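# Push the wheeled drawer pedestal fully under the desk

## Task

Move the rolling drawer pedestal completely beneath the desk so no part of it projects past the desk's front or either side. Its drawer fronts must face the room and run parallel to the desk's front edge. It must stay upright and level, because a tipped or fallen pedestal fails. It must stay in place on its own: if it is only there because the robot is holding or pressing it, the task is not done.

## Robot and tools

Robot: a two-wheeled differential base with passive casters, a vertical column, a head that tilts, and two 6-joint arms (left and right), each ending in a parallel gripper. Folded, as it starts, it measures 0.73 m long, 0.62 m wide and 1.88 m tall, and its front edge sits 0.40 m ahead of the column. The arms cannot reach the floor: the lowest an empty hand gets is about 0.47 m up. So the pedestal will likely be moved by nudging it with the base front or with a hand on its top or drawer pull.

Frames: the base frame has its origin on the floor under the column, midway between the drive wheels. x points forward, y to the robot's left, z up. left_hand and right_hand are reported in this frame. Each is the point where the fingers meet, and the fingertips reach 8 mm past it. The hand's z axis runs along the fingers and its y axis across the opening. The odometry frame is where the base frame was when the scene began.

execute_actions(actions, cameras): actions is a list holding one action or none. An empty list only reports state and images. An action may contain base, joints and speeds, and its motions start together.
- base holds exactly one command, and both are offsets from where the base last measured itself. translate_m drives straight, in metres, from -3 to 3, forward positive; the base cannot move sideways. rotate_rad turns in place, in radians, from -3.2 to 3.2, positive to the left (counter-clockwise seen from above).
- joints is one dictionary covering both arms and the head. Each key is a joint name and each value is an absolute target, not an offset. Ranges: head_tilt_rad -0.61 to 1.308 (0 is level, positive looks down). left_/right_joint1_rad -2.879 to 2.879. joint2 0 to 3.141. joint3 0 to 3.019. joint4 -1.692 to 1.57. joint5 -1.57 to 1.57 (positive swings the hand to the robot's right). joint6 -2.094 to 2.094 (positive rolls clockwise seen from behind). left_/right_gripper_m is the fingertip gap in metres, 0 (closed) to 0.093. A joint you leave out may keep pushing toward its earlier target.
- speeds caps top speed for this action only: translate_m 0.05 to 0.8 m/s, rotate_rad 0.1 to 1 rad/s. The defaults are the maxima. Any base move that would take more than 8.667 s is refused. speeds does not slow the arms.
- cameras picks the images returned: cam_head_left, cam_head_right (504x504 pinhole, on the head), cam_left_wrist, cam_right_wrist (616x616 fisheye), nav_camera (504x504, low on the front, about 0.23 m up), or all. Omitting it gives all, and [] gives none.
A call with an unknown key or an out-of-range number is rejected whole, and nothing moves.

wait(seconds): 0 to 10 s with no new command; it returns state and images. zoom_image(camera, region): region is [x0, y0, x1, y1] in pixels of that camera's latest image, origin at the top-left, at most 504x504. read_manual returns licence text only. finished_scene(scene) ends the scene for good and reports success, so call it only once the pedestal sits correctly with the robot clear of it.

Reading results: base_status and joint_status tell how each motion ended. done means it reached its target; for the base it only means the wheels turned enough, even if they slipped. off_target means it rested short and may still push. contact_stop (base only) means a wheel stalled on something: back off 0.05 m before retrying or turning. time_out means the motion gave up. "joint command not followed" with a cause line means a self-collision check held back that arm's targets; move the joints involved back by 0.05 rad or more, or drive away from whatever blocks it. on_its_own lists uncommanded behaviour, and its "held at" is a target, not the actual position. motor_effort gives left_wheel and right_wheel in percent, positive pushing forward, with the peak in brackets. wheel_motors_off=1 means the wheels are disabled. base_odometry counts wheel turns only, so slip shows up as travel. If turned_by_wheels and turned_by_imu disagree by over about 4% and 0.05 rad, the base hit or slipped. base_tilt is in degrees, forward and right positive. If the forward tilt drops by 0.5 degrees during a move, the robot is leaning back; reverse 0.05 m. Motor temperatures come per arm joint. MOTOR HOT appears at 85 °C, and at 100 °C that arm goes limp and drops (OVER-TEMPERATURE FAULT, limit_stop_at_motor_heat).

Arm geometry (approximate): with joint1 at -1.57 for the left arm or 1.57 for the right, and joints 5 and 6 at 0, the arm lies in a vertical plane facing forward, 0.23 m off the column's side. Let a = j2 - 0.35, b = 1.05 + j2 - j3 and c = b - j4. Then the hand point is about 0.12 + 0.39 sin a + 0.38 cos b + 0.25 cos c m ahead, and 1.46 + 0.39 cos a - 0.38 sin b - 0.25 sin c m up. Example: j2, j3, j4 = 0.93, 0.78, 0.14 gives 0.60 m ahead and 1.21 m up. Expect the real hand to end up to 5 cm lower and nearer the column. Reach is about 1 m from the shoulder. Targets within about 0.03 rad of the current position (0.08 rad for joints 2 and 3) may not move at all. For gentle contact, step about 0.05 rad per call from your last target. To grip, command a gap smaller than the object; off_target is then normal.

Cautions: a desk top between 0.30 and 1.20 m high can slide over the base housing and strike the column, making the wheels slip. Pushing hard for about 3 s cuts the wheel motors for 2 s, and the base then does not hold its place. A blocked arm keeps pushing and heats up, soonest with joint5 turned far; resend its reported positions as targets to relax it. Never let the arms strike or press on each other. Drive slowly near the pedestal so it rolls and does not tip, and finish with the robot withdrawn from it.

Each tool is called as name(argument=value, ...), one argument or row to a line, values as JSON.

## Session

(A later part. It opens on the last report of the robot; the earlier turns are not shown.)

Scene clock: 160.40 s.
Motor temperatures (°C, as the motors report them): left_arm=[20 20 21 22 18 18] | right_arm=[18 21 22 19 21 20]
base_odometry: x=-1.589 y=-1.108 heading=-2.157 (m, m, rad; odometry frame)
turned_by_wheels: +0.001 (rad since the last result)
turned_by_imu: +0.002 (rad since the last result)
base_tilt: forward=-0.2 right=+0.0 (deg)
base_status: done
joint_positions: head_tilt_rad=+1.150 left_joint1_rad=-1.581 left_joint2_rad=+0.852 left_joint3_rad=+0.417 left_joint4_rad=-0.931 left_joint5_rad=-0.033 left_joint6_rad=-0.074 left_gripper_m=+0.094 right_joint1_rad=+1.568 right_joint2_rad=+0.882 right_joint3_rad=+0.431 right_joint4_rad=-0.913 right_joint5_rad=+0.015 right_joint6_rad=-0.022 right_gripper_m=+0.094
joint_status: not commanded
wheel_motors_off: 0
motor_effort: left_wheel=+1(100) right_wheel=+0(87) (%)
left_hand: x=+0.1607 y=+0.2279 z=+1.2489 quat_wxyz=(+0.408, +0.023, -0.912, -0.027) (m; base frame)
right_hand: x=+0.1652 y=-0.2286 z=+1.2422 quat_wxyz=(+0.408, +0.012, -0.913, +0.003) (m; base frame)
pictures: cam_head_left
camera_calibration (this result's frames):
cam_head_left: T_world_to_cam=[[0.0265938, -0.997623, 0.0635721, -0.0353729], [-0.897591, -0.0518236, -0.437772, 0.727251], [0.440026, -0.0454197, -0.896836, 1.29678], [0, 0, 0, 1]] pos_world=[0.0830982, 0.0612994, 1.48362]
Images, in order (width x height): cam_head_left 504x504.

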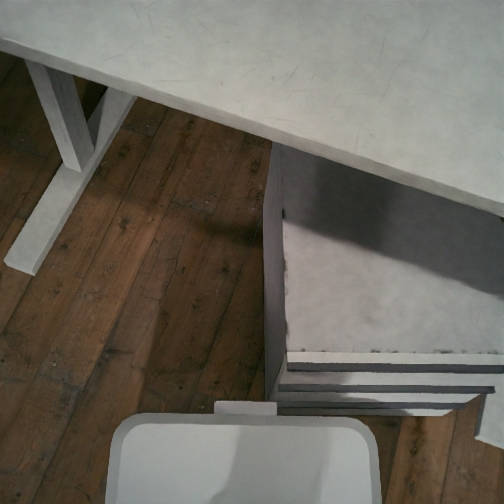

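execute_actions(
  actions=[
    {"base":{"translate_m":-0.05}},
  ],
  cameras=[],
)

execute_actions(
  actions=[
    {"base":{"rotate_rad":-0.13},"speeds":{"rotate_rad":0.3}},
  ],
  cameras=["cam_head_left"],
)

execute_actions(
  actions=[
    {"base":{"translate_m":0.13},"speeds":{"translate_m":0.06}},
  ],
  cameras=["cam_head_left"],
)

Scene clock: 167.03 s.
Motor temperatures (°C, as the motors report them): left_arm=[20 20 21 22 18 18] | right_arm=[18 21 22 19 21 20]
base_odometry: x=-1.561 y=-1.067 heading=-2.160 (m, m, rad; odometry frame)
turned_by_wheels: -0.003 (rad since the last result)
turned_by_imu: -0.002 (rad since the last result)
base_tilt: forward=-0.3 right=-0.1 (deg)
base_status: done
joint_positions: head_tilt_rad=+1.150 left_joint1_rad=-1.581 left_joint2_rad=+0.852 left_joint3_rad=+0.414 left_joint4_rad=-0.931 left_joint5_rad=-0.033 left_joint6_rad=-0.074 left_gripper_m=+0.094 right_joint1_rad=+1.568 right_joint2_rad=+0.882 right_joint3_rad=+0.429 right_joint4_rad=-0.913 right_joint5_rad=+0.015 right_joint6_rad=-0.022 right_gripper_m=+0.094
joint_status: not commanded
wheel_motors_off: 0
motor_effort: left_wheel=-2(84) right_wheel=+2(73) (%)
left_hand: x=+0.1590 y=+0.2279 z=+1.2494 quat_wxyz=(+0.409, +0.023, -0.912, -0.027) (m; base frame)
right_hand: x=+0.1637 y=-0.2286 z=+1.2426 quat_wxyz=(+0.409, +0.012, -0.912, +0.003) (m; base frame)
pictures: none
No camera images: the call's "cameras" was empty. Leave "cameras" out to get every camera's image.

Scene clock: 168.23 s.
Motor temperatures (°C, as the motors report them): left_arm=[20 20 21 22 18 18] | right_arm=[18 21 22 19 21 20]
base_odometry: x=-1.562 y=-1.067 heading=-2.287 (m, m, rad; odometry frame)
turned_by_wheels: -0.127 (rad since the last result)
turned_by_imu: -0.127 (rad since the last result)
base_tilt: forward=-0.2 right=+0.0 (deg)
base_status: done
joint_positions: head_tilt_rad=+1.150 left_joint1_rad=-1.581 left_joint2_rad=+0.852 left_joint3_rad=+0.414 left_joint4_rad=-0.931 left_joint5_rad=-0.033 left_joint6_rad=-0.074 left_gripper_m=+0.094 right_joint1_rad=+1.568 right_joint2_rad=+0.882 right_joint3_rad=+0.429 right_joint4_rad=-0.913 right_joint5_rad=+0.015 right_joint6_rad=-0.022 right_gripper_m=+0.094
joint_status: not commanded
wheel_motors_off: 0
motor_effort: left_wheel=+2(70) right_wheel=+0(64) (%)
left_hand: x=+0.1592 y=+0.2279 z=+1.2493 quat_wxyz=(+0.409, +0.023, -0.912, -0.027) (m; base frame)
right_hand: x=+0.1637 y=-0.2286 z=+1.2426 quat_wxyz=(+0.409, +0.012, -0.912, +0.003) (m; base frame)
pictures: cam_head_left
camera_calibration (this result's frames):
cam_head_left: T_world_to_cam=[[0.0266033, -0.997623, 0.0635681, -0.0353673], [-0.897656, -0.0518236, -0.437639, 0.727049], [0.439893, -0.0454197, -0.896901, 1.29689], [0, 0, 0, 1]] pos_world=[0.0830898, 0.0612994, 1.48361]
Images, in order (width x height): cam_head_left 504x504.

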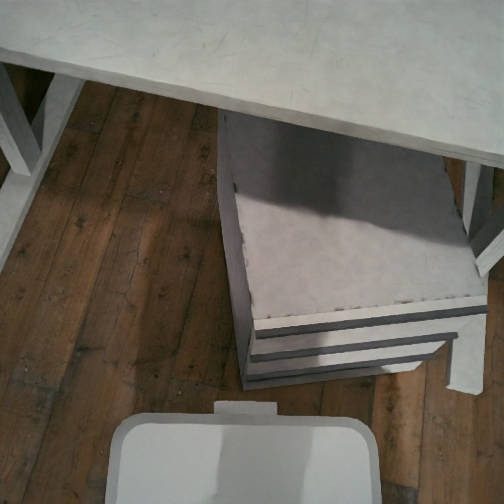

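Scene clock: 171.27 s.
Motor temperatures (°C, as the motors report them): left_arm=[20 20 21 22 18 18] | right_arm=[18 21 22 19 21 20]
base_odometry: x=-1.647 y=-1.165 heading=-2.288 (m, m, rad; odometry frame)
turned_by_wheels: -0.001 (rad since the last result)
turned_by_imu: +0.000 (rad since the last result)
base_tilt: forward=-0.2 right=-0.1 (deg)
base_status: done
joint_positions: head_tilt_rad=+1.150 left_joint1_rad=-1.581 left_joint2_rad=+0.852 left_joint3_rad=+0.416 left_joint4_rad=-0.931 left_joint5_rad=-0.033 left_joint6_rad=-0.074 left_gripper_m=+0.094 right_joint1_rad=+1.568 right_joint2_rad=+0.882 right_joint3_rad=+0.431 right_joint4_rad=-0.913 right_joint5_rad=+0.015 right_joint6_rad=-0.022 right_gripper_m=+0.094
joint_status: not commanded
wheel_motors_off: 0
motor_effort: left_wheel=-1(49) right_wheel=+1(78) (%)
left_hand: x=+0.1604 y=+0.2279 z=+1.2490 quat_wxyz=(+0.408, +0.023, -0.912, -0.027) (m; base frame)
right_hand: x=+0.1651 y=-0.2286 z=+1.2422 quat_wxyz=(+0.408, +0.012, -0.913, +0.003) (m; base frame)
pictures: cam_head_left
camera_calibration (this result's frames):
cam_head_left: T_world_to_cam=[[0.0266054, -0.997623, 0.0635672, -0.035366], [-0.897671, -0.0518236, -0.437608, 0.727002], [0.439862, -0.0454197, -0.896916, 1.29691], [0, 0, 0, 1]] pos_world=[0.0830879, 0.0612994, 1.48361]
Images, in order (width x height): cam_head_left 504x504.

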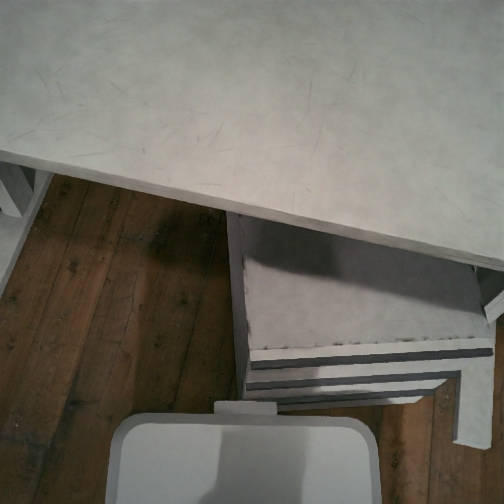

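execute_actions(
  actions=[
    {"base":{"translate_m":0.1},"speeds":{"translate_m":0.06},"joints":{"head_tilt_rad":1.3}},
  ],
  cameras=["cam_head_left","cam_head_right"],
)

Scene clock: 179.03 s.
Motor temperatures (°C, as the motors report them): left_arm=[20 20 21 22 18 18] | right_arm=[18 21 22 19 21 20]
base_odometry: x=-1.713 y=-1.240 heading=-2.288 (m, m, rad; odometry frame)
turned_by_wheels: -0.001 (rad since the last result)
turned_by_imu: +0.001 (rad since the last result)
base_tilt: forward=-0.1 right=-0.2 (deg)
base_status: done
joint_positions: head_tilt_rad=+1.297 left_joint1_rad=-1.581 left_joint2_rad=+0.852 left_joint3_rad=+0.417 left_joint4_rad=-0.931 left_joint5_rad=-0.033 left_joint6_rad=-0.074 left_gripper_m=+0.094 right_joint1_rad=+1.568 right_joint2_rad=+0.882 right_joint3_rad=+0.431 right_joint4_rad=-0.913 right_joint5_rad=+0.015 right_joint6_rad=-0.022 right_gripper_m=+0.094
joint_status: all done
wheel_motors_off: 0
motor_effort: left_wheel=-1(68) right_wheel=+1(53) (%)
left_hand: x=+0.1606 y=+0.2279 z=+1.2489 quat_wxyz=(+0.408, +0.023, -0.912, -0.027) (m; base frame)
right_hand: x=+0.1651 y=-0.2286 z=+1.2422 quat_wxyz=(+0.408, +0.012, -0.913, +0.003) (m; base frame)
pictures: cam_head_left, cam_head_right
camera_calibration (this result's frames):
cam_head_left: T_world_to_cam=[[0.0356391, -0.997623, 0.0589788, -0.0287515], [-0.952137, -0.0518236, -0.301246, 0.519729], [0.303587, -0.0454197, -0.951721, 1.38813], [0, 0, 0, 1]] pos_world=[0.0744617, 0.0612994, 1.47937]
cam_head_right: T_world_to_cam=[[0.0218664, -0.997779, 0.0629172, -0.152736], [-0.956654, -0.0391624, -0.288583, 0.497228], [0.290406, -0.0538797, -0.955386, 1.39024], [0, 0, 0, 1]] pos_world=[0.07528, -0.0580183, 1.48132]
Images, in order (width x height): cam_head_left 504x504, cam_head_right 504x504.

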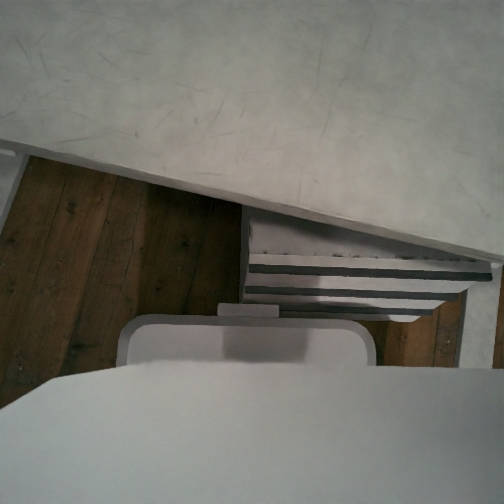

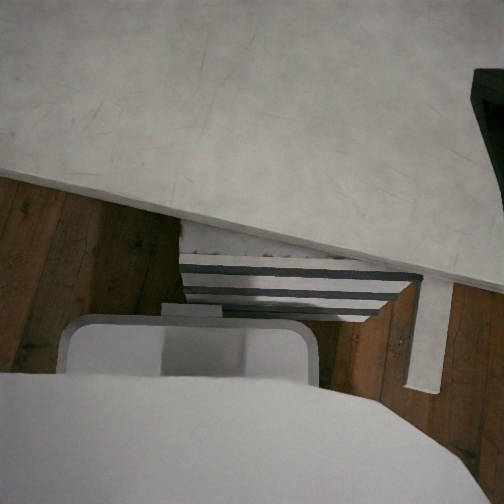

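execute_actions(
  actions=[
    {"base":{"rotate_rad":-0.12},"speeds":{"rotate_rad":0.15}},
  ],
  cameras=["cam_head_left"],
)

execute_actions(
  actions=[
    {"base":{"translate_m":0.08},"speeds":{"translate_m":0.05}},
  ],
  cameras=["cam_head_left"],
)

execute_actions(
  actions=[
    {"base":{"translate_m":-0.6},"joints":{"head_tilt_rad":0.95}},
  ],
  cameras=["cam_head_left","cam_head_right","nav_camera"],
)

Scene clock: 196.23 s.
Motor temperatures (°C, as the motors report them): left_arm=[20 20 21 22 18 18] | right_arm=[18 21 22 19 21 20]
base_odometry: x=-1.713 y=-1.240 heading=-2.406 (m, m, rad; odometry frame)
turned_by_wheels: -0.117 (rad since the last result)
turned_by_imu: -0.115 (rad since the last result)
base_tilt: forward=+0.0 right=-0.3 (deg)
base_status: done
joint_positions: head_tilt_rad=+1.297 left_joint1_rad=-1.581 left_joint2_rad=+0.852 left_joint3_rad=+0.417 left_joint4_rad=-0.931 left_joint5_rad=-0.033 left_joint6_rad=-0.074 left_gripper_m=+0.094 right_joint1_rad=+1.568 right_joint2_rad=+0.882 right_joint3_rad=+0.431 right_joint4_rad=-0.913 right_joint5_rad=+0.015 right_joint6_rad=-0.022 right_gripper_m=+0.094
joint_status: not commanded
wheel_motors_off: 0
motor_effort: left_wheel=+1(68) right_wheel=-1(64) (%)
left_hand: x=+0.1606 y=+0.2279 z=+1.2489 quat_wxyz=(+0.408, +0.023, -0.912, -0.027) (m; base frame)
right_hand: x=+0.1651 y=-0.2286 z=+1.2422 quat_wxyz=(+0.408, +0.012, -0.913, +0.003) (m; base frame)
pictures: cam_head_left
camera_calibration (this result's frames):
cam_head_left: T_world_to_cam=[[0.0356391, -0.997623, 0.0589788, -0.0287515], [-0.952137, -0.0518236, -0.301246, 0.519729], [0.303587, -0.0454197, -0.951721, 1.38813], [0, 0, 0, 1]] pos_world=[0.0744617, 0.0612994, 1.47937]
Images, in order (width x height): cam_head_left 504x504.

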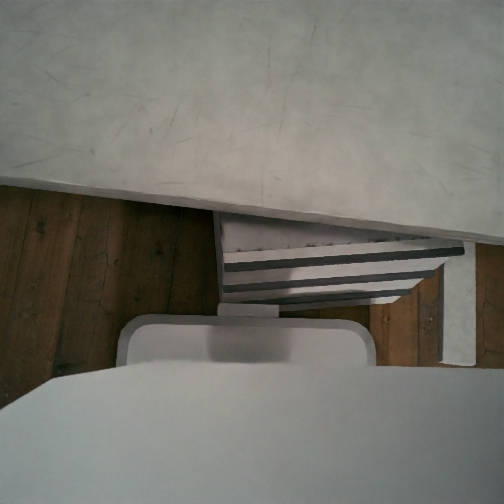

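Scene clock: 198.63 s.
Motor temperatures (°C, as the motors report them): left_arm=[20 20 21 22 18 18] | right_arm=[18 21 22 19 21 20]
base_odometry: x=-1.772 y=-1.294 heading=-2.406 (m, m, rad; odometry frame)
turned_by_wheels: -0.001 (rad since the last result)
turned_by_imu: +0.000 (rad since the last result)
base_tilt: forward=+0.0 right=+0.0 (deg)
base_status: done
joint_positions: head_tilt_rad=+1.298 left_joint1_rad=-1.581 left_joint2_rad=+0.852 left_joint3_rad=+0.416 left_joint4_rad=-0.931 left_joint5_rad=-0.033 left_joint6_rad=-0.074 left_gripper_m=+0.094 right_joint1_rad=+1.568 right_joint2_rad=+0.882 right_joint3_rad=+0.431 right_joint4_rad=-0.913 right_joint5_rad=+0.015 right_joint6_rad=-0.022 right_gripper_m=+0.094
joint_status: not commanded
wheel_motors_off: 0
motor_effort: left_wheel=+0(82) right_wheel=+1(75) (%)
left_hand: x=+0.1602 y=+0.2279 z=+1.2490 quat_wxyz=(+0.409, +0.023, -0.912, -0.027) (m; base frame)
right_hand: x=+0.1647 y=-0.2286 z=+1.2423 quat_wxyz=(+0.408, +0.012, -0.913, +0.003) (m; base frame)
pictures: cam_head_left
camera_calibration (this result's frames):
cam_head_left: T_world_to_cam=[[0.0356625, -0.997623, 0.0589646, -0.0287308], [-0.952257, -0.0518236, -0.300868, 0.519153], [0.303209, -0.0454197, -0.951841, 1.38833], [0, 0, 0, 1]] pos_world=[0.0744376, 0.0612994, 1.47936]
Images, in order (width x height): cam_head_left 504x504.

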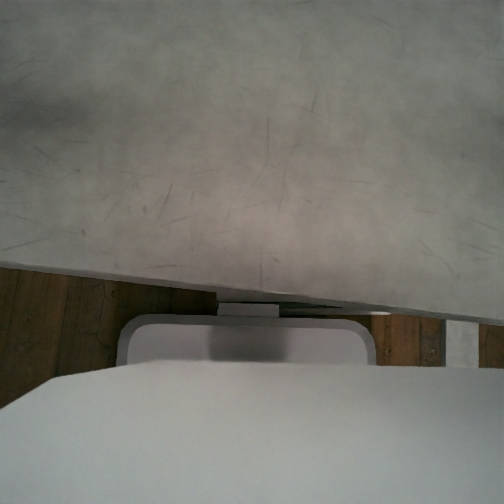

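Scene clock: 201.17 s.
Motor temperatures (°C, as the motors report them): left_arm=[20 20 21 22 18 18] | right_arm=[18 21 22 19 21 20]
base_odometry: x=-1.327 y=-0.892 heading=-2.406 (m, m, rad; odometry frame)
turned_by_wheels: +0.000 (rad since the last result)
turned_by_imu: -0.001 (rad since the last result)
base_tilt: forward=-0.2 right=+0.0 (deg)
base_status: done
joint_positions: head_tilt_rad=+0.964 left_joint1_rad=-1.581 left_joint2_rad=+0.851 left_joint3_rad=+0.413 left_joint4_rad=-0.931 left_joint5_rad=-0.033 left_joint6_rad=-0.074 left_gripper_m=+0.094 right_joint1_rad=+1.568 right_joint2_rad=+0.882 right_joint3_rad=+0.428 right_joint4_rad=-0.913 right_joint5_rad=+0.015 right_joint6_rad=-0.022 right_gripper_m=+0.094
joint_status: all done
wheel_motors_off: 0
motor_effort: left_wheel=-1(79) right_wheel=+0(92) (%)
left_hand: x=+0.1589 y=+0.2279 z=+1.2494 quat_wxyz=(+0.409, +0.023, -0.912, -0.027) (m; base frame)
right_hand: x=+0.1633 y=-0.2286 z=+1.2427 quat_wxyz=(+0.409, +0.012, -0.912, +0.003) (m; base frame)
pictures: cam_head_left, cam_head_right, nav_camera
camera_calibration (this result's frames):
cam_head_left: T_world_to_cam=[[0.0143607, -0.997623, 0.0673974, -0.0406523], [-0.800992, -0.0518236, -0.596427, 0.966751], [0.598502, -0.0454197, -0.799832, 1.13947], [0, 0, 0, 1]] pos_world=[0.0929672, 0.0612994, 1.49072]
cam_head_right: T_world_to_cam=[[0.0000576582, -0.997779, 0.0666086, -0.15733], [-0.809407, -0.0391624, -0.585941, 0.947797], [0.587248, -0.0538797, -0.807612, 1.14783], [0, 0, 0, 1]] pos_world=[0.093102, -0.0580183, 1.49283]
Images, in order (width x height): cam_head_left 504x504, cam_head_right 504x504, nav_camera 504x504.

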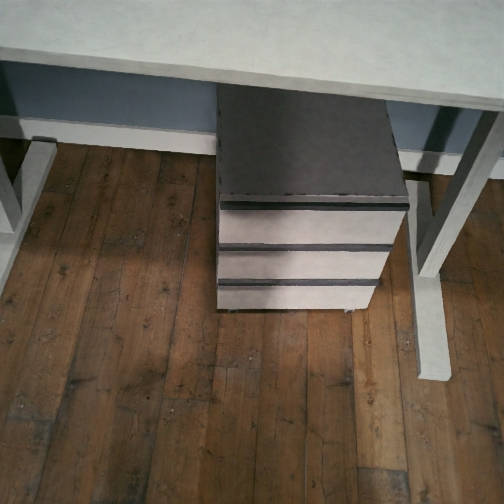

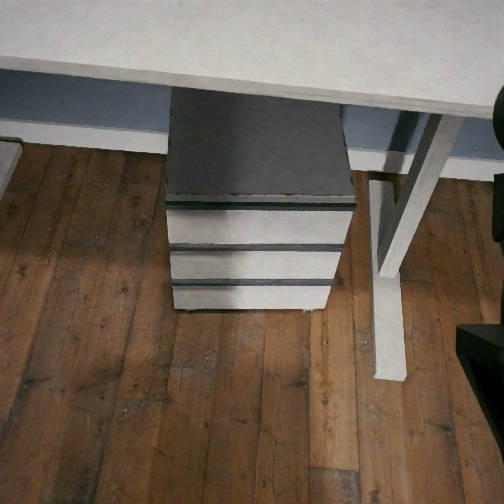

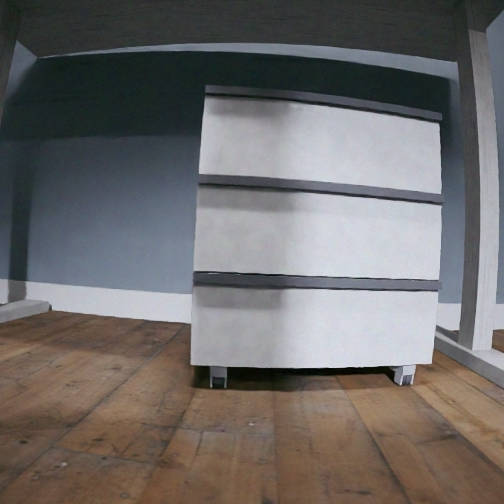

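execute_actions(
  actions=[
    {"base":{"rotate_rad":0.06}},
  ],
  cameras=[],
)

execute_actions(
  actions=[
    {"base":{"translate_m":0.66},"speeds":{"translate_m":0.12}},
  ],
  cameras=[],
)

execute_actions(
  actions=[
    {"base":{"translate_m":-0.66}},
  ],
  cameras=["cam_head_left","nav_camera"],
)

Scene clock: 215.47 s.
Motor temperatures (°C, as the motors report them): left_arm=[20 20 21 22 18 18] | right_arm=[18 21 22 19 21 20]
base_odometry: x=-1.327 y=-0.891 heading=-2.349 (m, m, rad; odometry frame)
turned_by_wheels: +0.057 (rad since the last result)
turned_by_imu: +0.059 (rad since the last result)
base_tilt: forward=-0.1 right=+0.0 (deg)
base_status: done
joint_positions: head_tilt_rad=+0.964 left_joint1_rad=-1.581 left_joint2_rad=+0.851 left_joint3_rad=+0.413 left_joint4_rad=-0.931 left_joint5_rad=-0.033 left_joint6_rad=-0.074 left_gripper_m=+0.094 right_joint1_rad=+1.568 right_joint2_rad=+0.882 right_joint3_rad=+0.428 right_joint4_rad=-0.913 right_joint5_rad=+0.015 right_joint6_rad=-0.022 right_gripper_m=+0.094
joint_status: not commanded
wheel_motors_off: 0
motor_effort: left_wheel=-3(47) right_wheel=+1(58) (%)
left_hand: x=+0.1589 y=+0.2279 z=+1.2494 quat_wxyz=(+0.409, +0.023, -0.912, -0.027) (m; base frame)
right_hand: x=+0.1633 y=-0.2286 z=+1.2427 quat_wxyz=(+0.409, +0.012, -0.912, +0.003) (m; base frame)
pictures: none
No camera images: the call's "cameras" was empty. Leave "cameras" out to get every camera's image.

Scene clock: 221.83 s.
Motor temperatures (°C, as the motors report them): left_arm=[20 20 21 22 18 18] | right_arm=[18 21 22 19 21 20]
base_odometry: x=-1.790 y=-1.361 heading=-2.349 (m, m, rad; odometry frame)
turned_by_wheels: +0.000 (rad since the last result)
turned_by_imu: +0.003 (rad since the last result)
base_tilt: forward=-0.2 right=+0.0 (deg)
base_status: done
joint_positions: head_tilt_rad=+0.963 left_joint1_rad=-1.581 left_joint2_rad=+0.851 left_joint3_rad=+0.416 left_joint4_rad=-0.931 left_joint5_rad=-0.033 left_joint6_rad=-0.074 left_gripper_m=+0.094 right_joint1_rad=+1.568 right_joint2_rad=+0.882 right_joint3_rad=+0.431 right_joint4_rad=-0.913 right_joint5_rad=+0.015 right_joint6_rad=-0.022 right_gripper_m=+0.094
joint_status: not commanded
wheel_motors_off: 0
motor_effort: left_wheel=+1(88) right_wheel=+0(89) (%)
left_hand: x=+0.1605 y=+0.2279 z=+1.2490 quat_wxyz=(+0.408, +0.023, -0.912, -0.027) (m; base frame)
right_hand: x=+0.1650 y=-0.2286 z=+1.2423 quat_wxyz=(+0.408, +0.012, -0.913, +0.003) (m; base frame)
pictures: none
No camera images: the call's "cameras" was empty. Leave "cameras" out to get every camera's image.

Scene clock: 224.47 s.
Motor temperatures (°C, as the motors report them): left_arm=[20 20 21 22 18 18] | right_arm=[18 21 22 19 21 20]
base_odometry: x=-1.327 y=-0.892 heading=-2.352 (m, m, rad; odometry frame)
turned_by_wheels: -0.003 (rad since the last result)
turned_by_imu: -0.003 (rad since the last result)
base_tilt: forward=-0.2 right=-0.2 (deg)
base_status: done
joint_positions: head_tilt_rad=+0.963 left_joint1_rad=-1.581 left_joint2_rad=+0.851 left_joint3_rad=+0.415 left_joint4_rad=-0.931 left_joint5_rad=-0.033 left_joint6_rad=-0.074 left_gripper_m=+0.094 right_joint1_rad=+1.568 right_joint2_rad=+0.882 right_joint3_rad=+0.429 right_joint4_rad=-0.913 right_joint5_rad=+0.015 right_joint6_rad=-0.022 right_gripper_m=+0.094
joint_status: not commanded
wheel_motors_off: 0
motor_effort: left_wheel=-3(60) right_wheel=+1(75) (%)
left_hand: x=+0.1599 y=+0.2279 z=+1.2492 quat_wxyz=(+0.409, +0.023, -0.912, -0.027) (m; base frame)
right_hand: x=+0.1639 y=-0.2286 z=+1.2425 quat_wxyz=(+0.409, +0.012, -0.912, +0.003) (m; base frame)
pictures: cam_head_left, nav_camera
camera_calibration (this result's frames):
cam_head_left: T_world_to_cam=[[0.014325, -0.997623, 0.067405, -0.0406622], [-0.800676, -0.0518236, -0.596852, 0.967388], [0.598926, -0.0454197, -0.799515, 1.13896], [0, 0, 0, 1]] pos_world=[0.0929933, 0.0612994, 1.49075]
Images, in order (width x height): cam_head_left 504x504, nav_camera 504x504.

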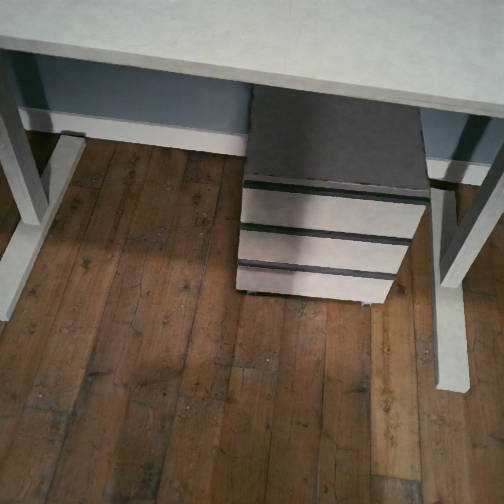

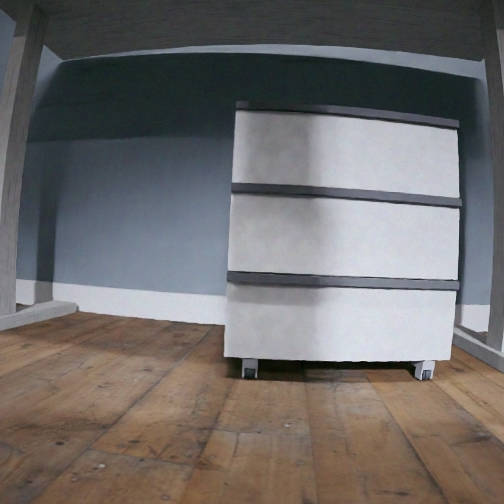

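zoom_image(
  camera="cam_head_left",
  region=[220,60,500,320],
)

Region (220, 60, 500, 320) of cam_head_left's 504x504 image, scaled by 1.800, with more detail than that image has; it fills the top 468 rows of this view, and the rest is white.

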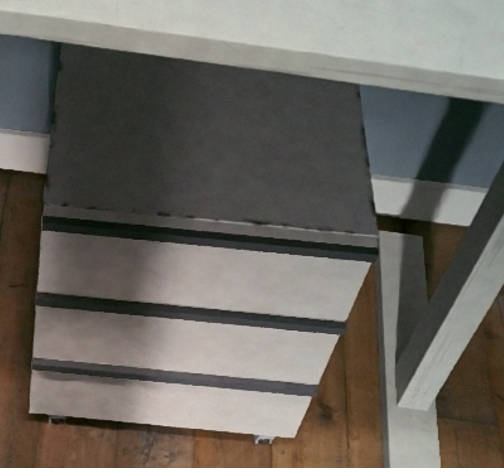

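execute_actions(
  actions=[
    {"base":{"translate_m":0.62},"speeds":{"translate_m":0.4}},
  ],
  cameras=[],
)

execute_actions(
  actions=[
    {"base":{"translate_m":0.07},"speeds":{"translate_m":0.06}},
  ],
  cameras=[],
)

execute_actions(
  actions=[
    {"base":{"translate_m":-0.69}},
  ],
  cameras=["cam_head_left","nav_camera"],
)

zoom_image(
  camera="cam_head_left",
  region=[220,60,500,320],
)

Scene clock: 239.00 s.
Motor temperatures (°C, as the motors report them): left_arm=[20 20 21 22 18 18] | right_arm=[18 21 22 19 21 20]
base_odometry: x=-1.764 y=-1.332 heading=-2.354 (m, m, rad; odometry frame)
turned_by_wheels: -0.002 (rad since the last result)
turned_by_imu: +0.000 (rad since the last result)
base_tilt: forward=+0.0 right=-0.1 (deg)
base_status: done
joint_positions: head_tilt_rad=+0.963 left_joint1_rad=-1.581 left_joint2_rad=+0.851 left_joint3_rad=+0.417 left_joint4_rad=-0.931 left_joint5_rad=-0.033 left_joint6_rad=-0.074 left_gripper_m=+0.094 right_joint1_rad=+1.568 right_joint2_rad=+0.882 right_joint3_rad=+0.431 right_joint4_rad=-0.913 right_joint5_rad=+0.015 right_joint6_rad=-0.022 right_gripper_m=+0.094
joint_status: not commanded
wheel_motors_off: 0
motor_effort: left_wheel=+0(72) right_wheel=+2(62) (%)
left_hand: x=+0.1612 y=+0.2279 z=+1.2488 quat_wxyz=(+0.407, +0.023, -0.913, -0.027) (m; base frame)
right_hand: x=+0.1649 y=-0.2286 z=+1.2422 quat_wxyz=(+0.408, +0.012, -0.913, +0.003) (m; base frame)
pictures: none
No camera images: the call's "cameras" was empty. Leave "cameras" out to get every camera's image.

Scene clock: 241.07 s.
Motor temperatures (°C, as the motors report them): left_arm=[20 20 21 22 18 18] | right_arm=[18 21 22 19 21 20]
base_odometry: x=-1.801 y=-1.369 heading=-2.356 (m, m, rad; odometry frame)
turned_by_wheels: -0.002 (rad since the last result)
turned_by_imu: -0.002 (rad since the last result)
base_tilt: forward=-0.1 right=-0.1 (deg)
base_status: translate_m contact_stop (by the wheels' count: +0.053 of +0.070)
joint_positions: head_tilt_rad=+0.961 left_joint1_rad=-1.581 left_joint2_rad=+0.853 left_joint3_rad=+0.417 left_joint4_rad=-0.931 left_joint5_rad=-0.033 left_joint6_rad=-0.074 left_gripper_m=+0.094 right_joint1_rad=+1.568 right_joint2_rad=+0.883 right_joint3_rad=+0.432 right_joint4_rad=-0.913 right_joint5_rad=+0.015 right_joint6_rad=-0.022 right_gripper_m=+0.094
joint_status: not commanded
wheel_motors_off: 0
motor_effort: left_wheel=-2(100) right_wheel=+0(100) (%)
left_hand: x=+0.1604 y=+0.2279 z=+1.2489 quat_wxyz=(+0.409, +0.023, -0.912, -0.027) (m; base frame)
right_hand: x=+0.1653 y=-0.2286 z=+1.2420 quat_wxyz=(+0.408, +0.012, -0.913, +0.003) (m; base frame)
pictures: none
No camera images: the call's "cameras" was empty. Leave "cameras" out to get every camera's image.

not run: a stop came earlier in this reply.

Region (220, 60, 500, 320) of cam_head_left's 504x504 image, scaled by 1.800, with more detail than that image has; it fills the top 468 rows of this view, and the rest is white.

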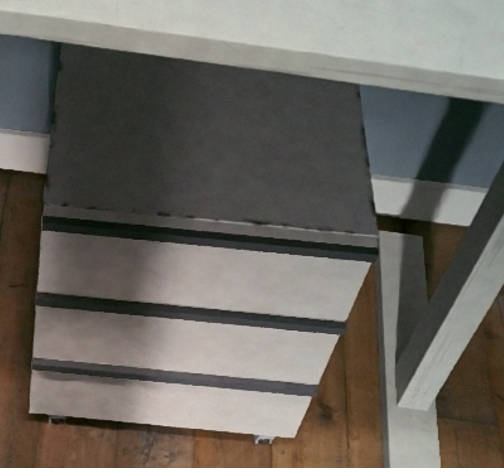

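execute_actions(
  actions=[
    {"base":{"translate_m":-0.67}},
  ],
  cameras=["cam_head_left","nav_camera"],
)

zoom_image(
  camera="cam_head_left",
  region=[220,60,500,320],
)

Scene clock: 247.37 s.
Motor temperatures (°C, as the motors report them): left_arm=[20 20 21 22 18 18] | right_arm=[18 21 22 19 21 20]
base_odometry: x=-1.327 y=-0.896 heading=-2.358 (m, m, rad; odometry frame)
turned_by_wheels: -0.002 (rad since the last result)
turned_by_imu: -0.002 (rad since the last result)
base_tilt: forward=-0.1 right=-0.2 (deg)
base_status: done
joint_positions: head_tilt_rad=+0.961 left_joint1_rad=-1.581 left_joint2_rad=+0.853 left_joint3_rad=+0.414 left_joint4_rad=-0.931 left_joint5_rad=-0.033 left_joint6_rad=-0.074 left_gripper_m=+0.094 right_joint1_rad=+1.568 right_joint2_rad=+0.883 right_joint3_rad=+0.429 right_joint4_rad=-0.913 right_joint5_rad=+0.015 right_joint6_rad=-0.022 right_gripper_m=+0.094
joint_status: not commanded
wheel_motors_off: 0
motor_effort: left_wheel=-1(90) right_wheel=+1(74) (%)
left_hand: x=+0.1588 y=+0.2279 z=+1.2493 quat_wxyz=(+0.410, +0.023, -0.911, -0.027) (m; base frame)
right_hand: x=+0.1635 y=-0.2286 z=+1.2426 quat_wxyz=(+0.409, +0.012, -0.912, +0.003) (m; base frame)
pictures: cam_head_left, nav_camera
camera_calibration (this result's frames):
cam_head_left: T_world_to_cam=[[0.0141998, -0.997623, 0.0674315, -0.0406967], [-0.799567, -0.0518236, -0.598336, 0.969619], [0.600409, -0.0454197, -0.798402, 1.13717], [0, 0, 0, 1]] pos_world=[0.0930846, 0.0612994, 1.49083]
Images, in order (width x height): cam_head_left 504x504, nav_camera 504x504.

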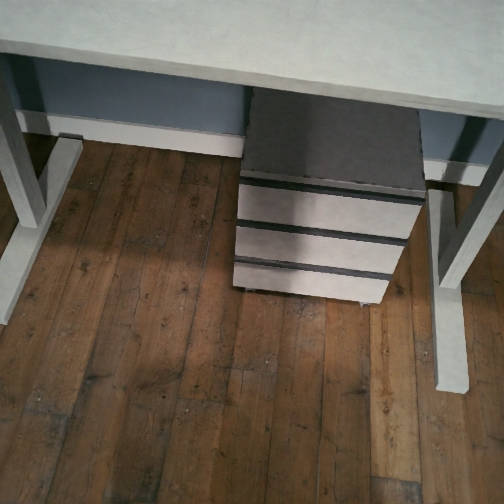

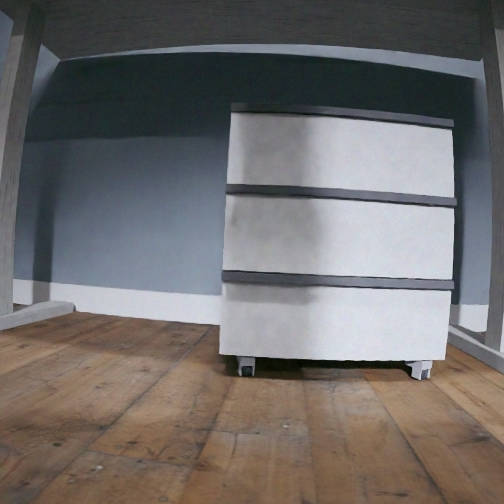

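Region (220, 60, 500, 320) of cam_head_left's 504x504 image, scaled by 1.800, with more detail than that image has; it fills the top 468 rows of this view, and the rest is white.

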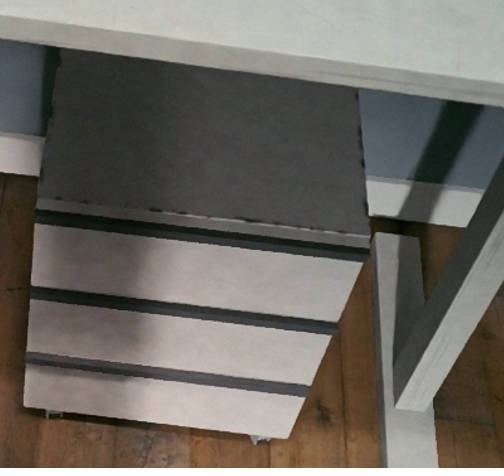

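Square against the wall.

finished_scene(
  scene=1,
)

The scene is finished: the task was done.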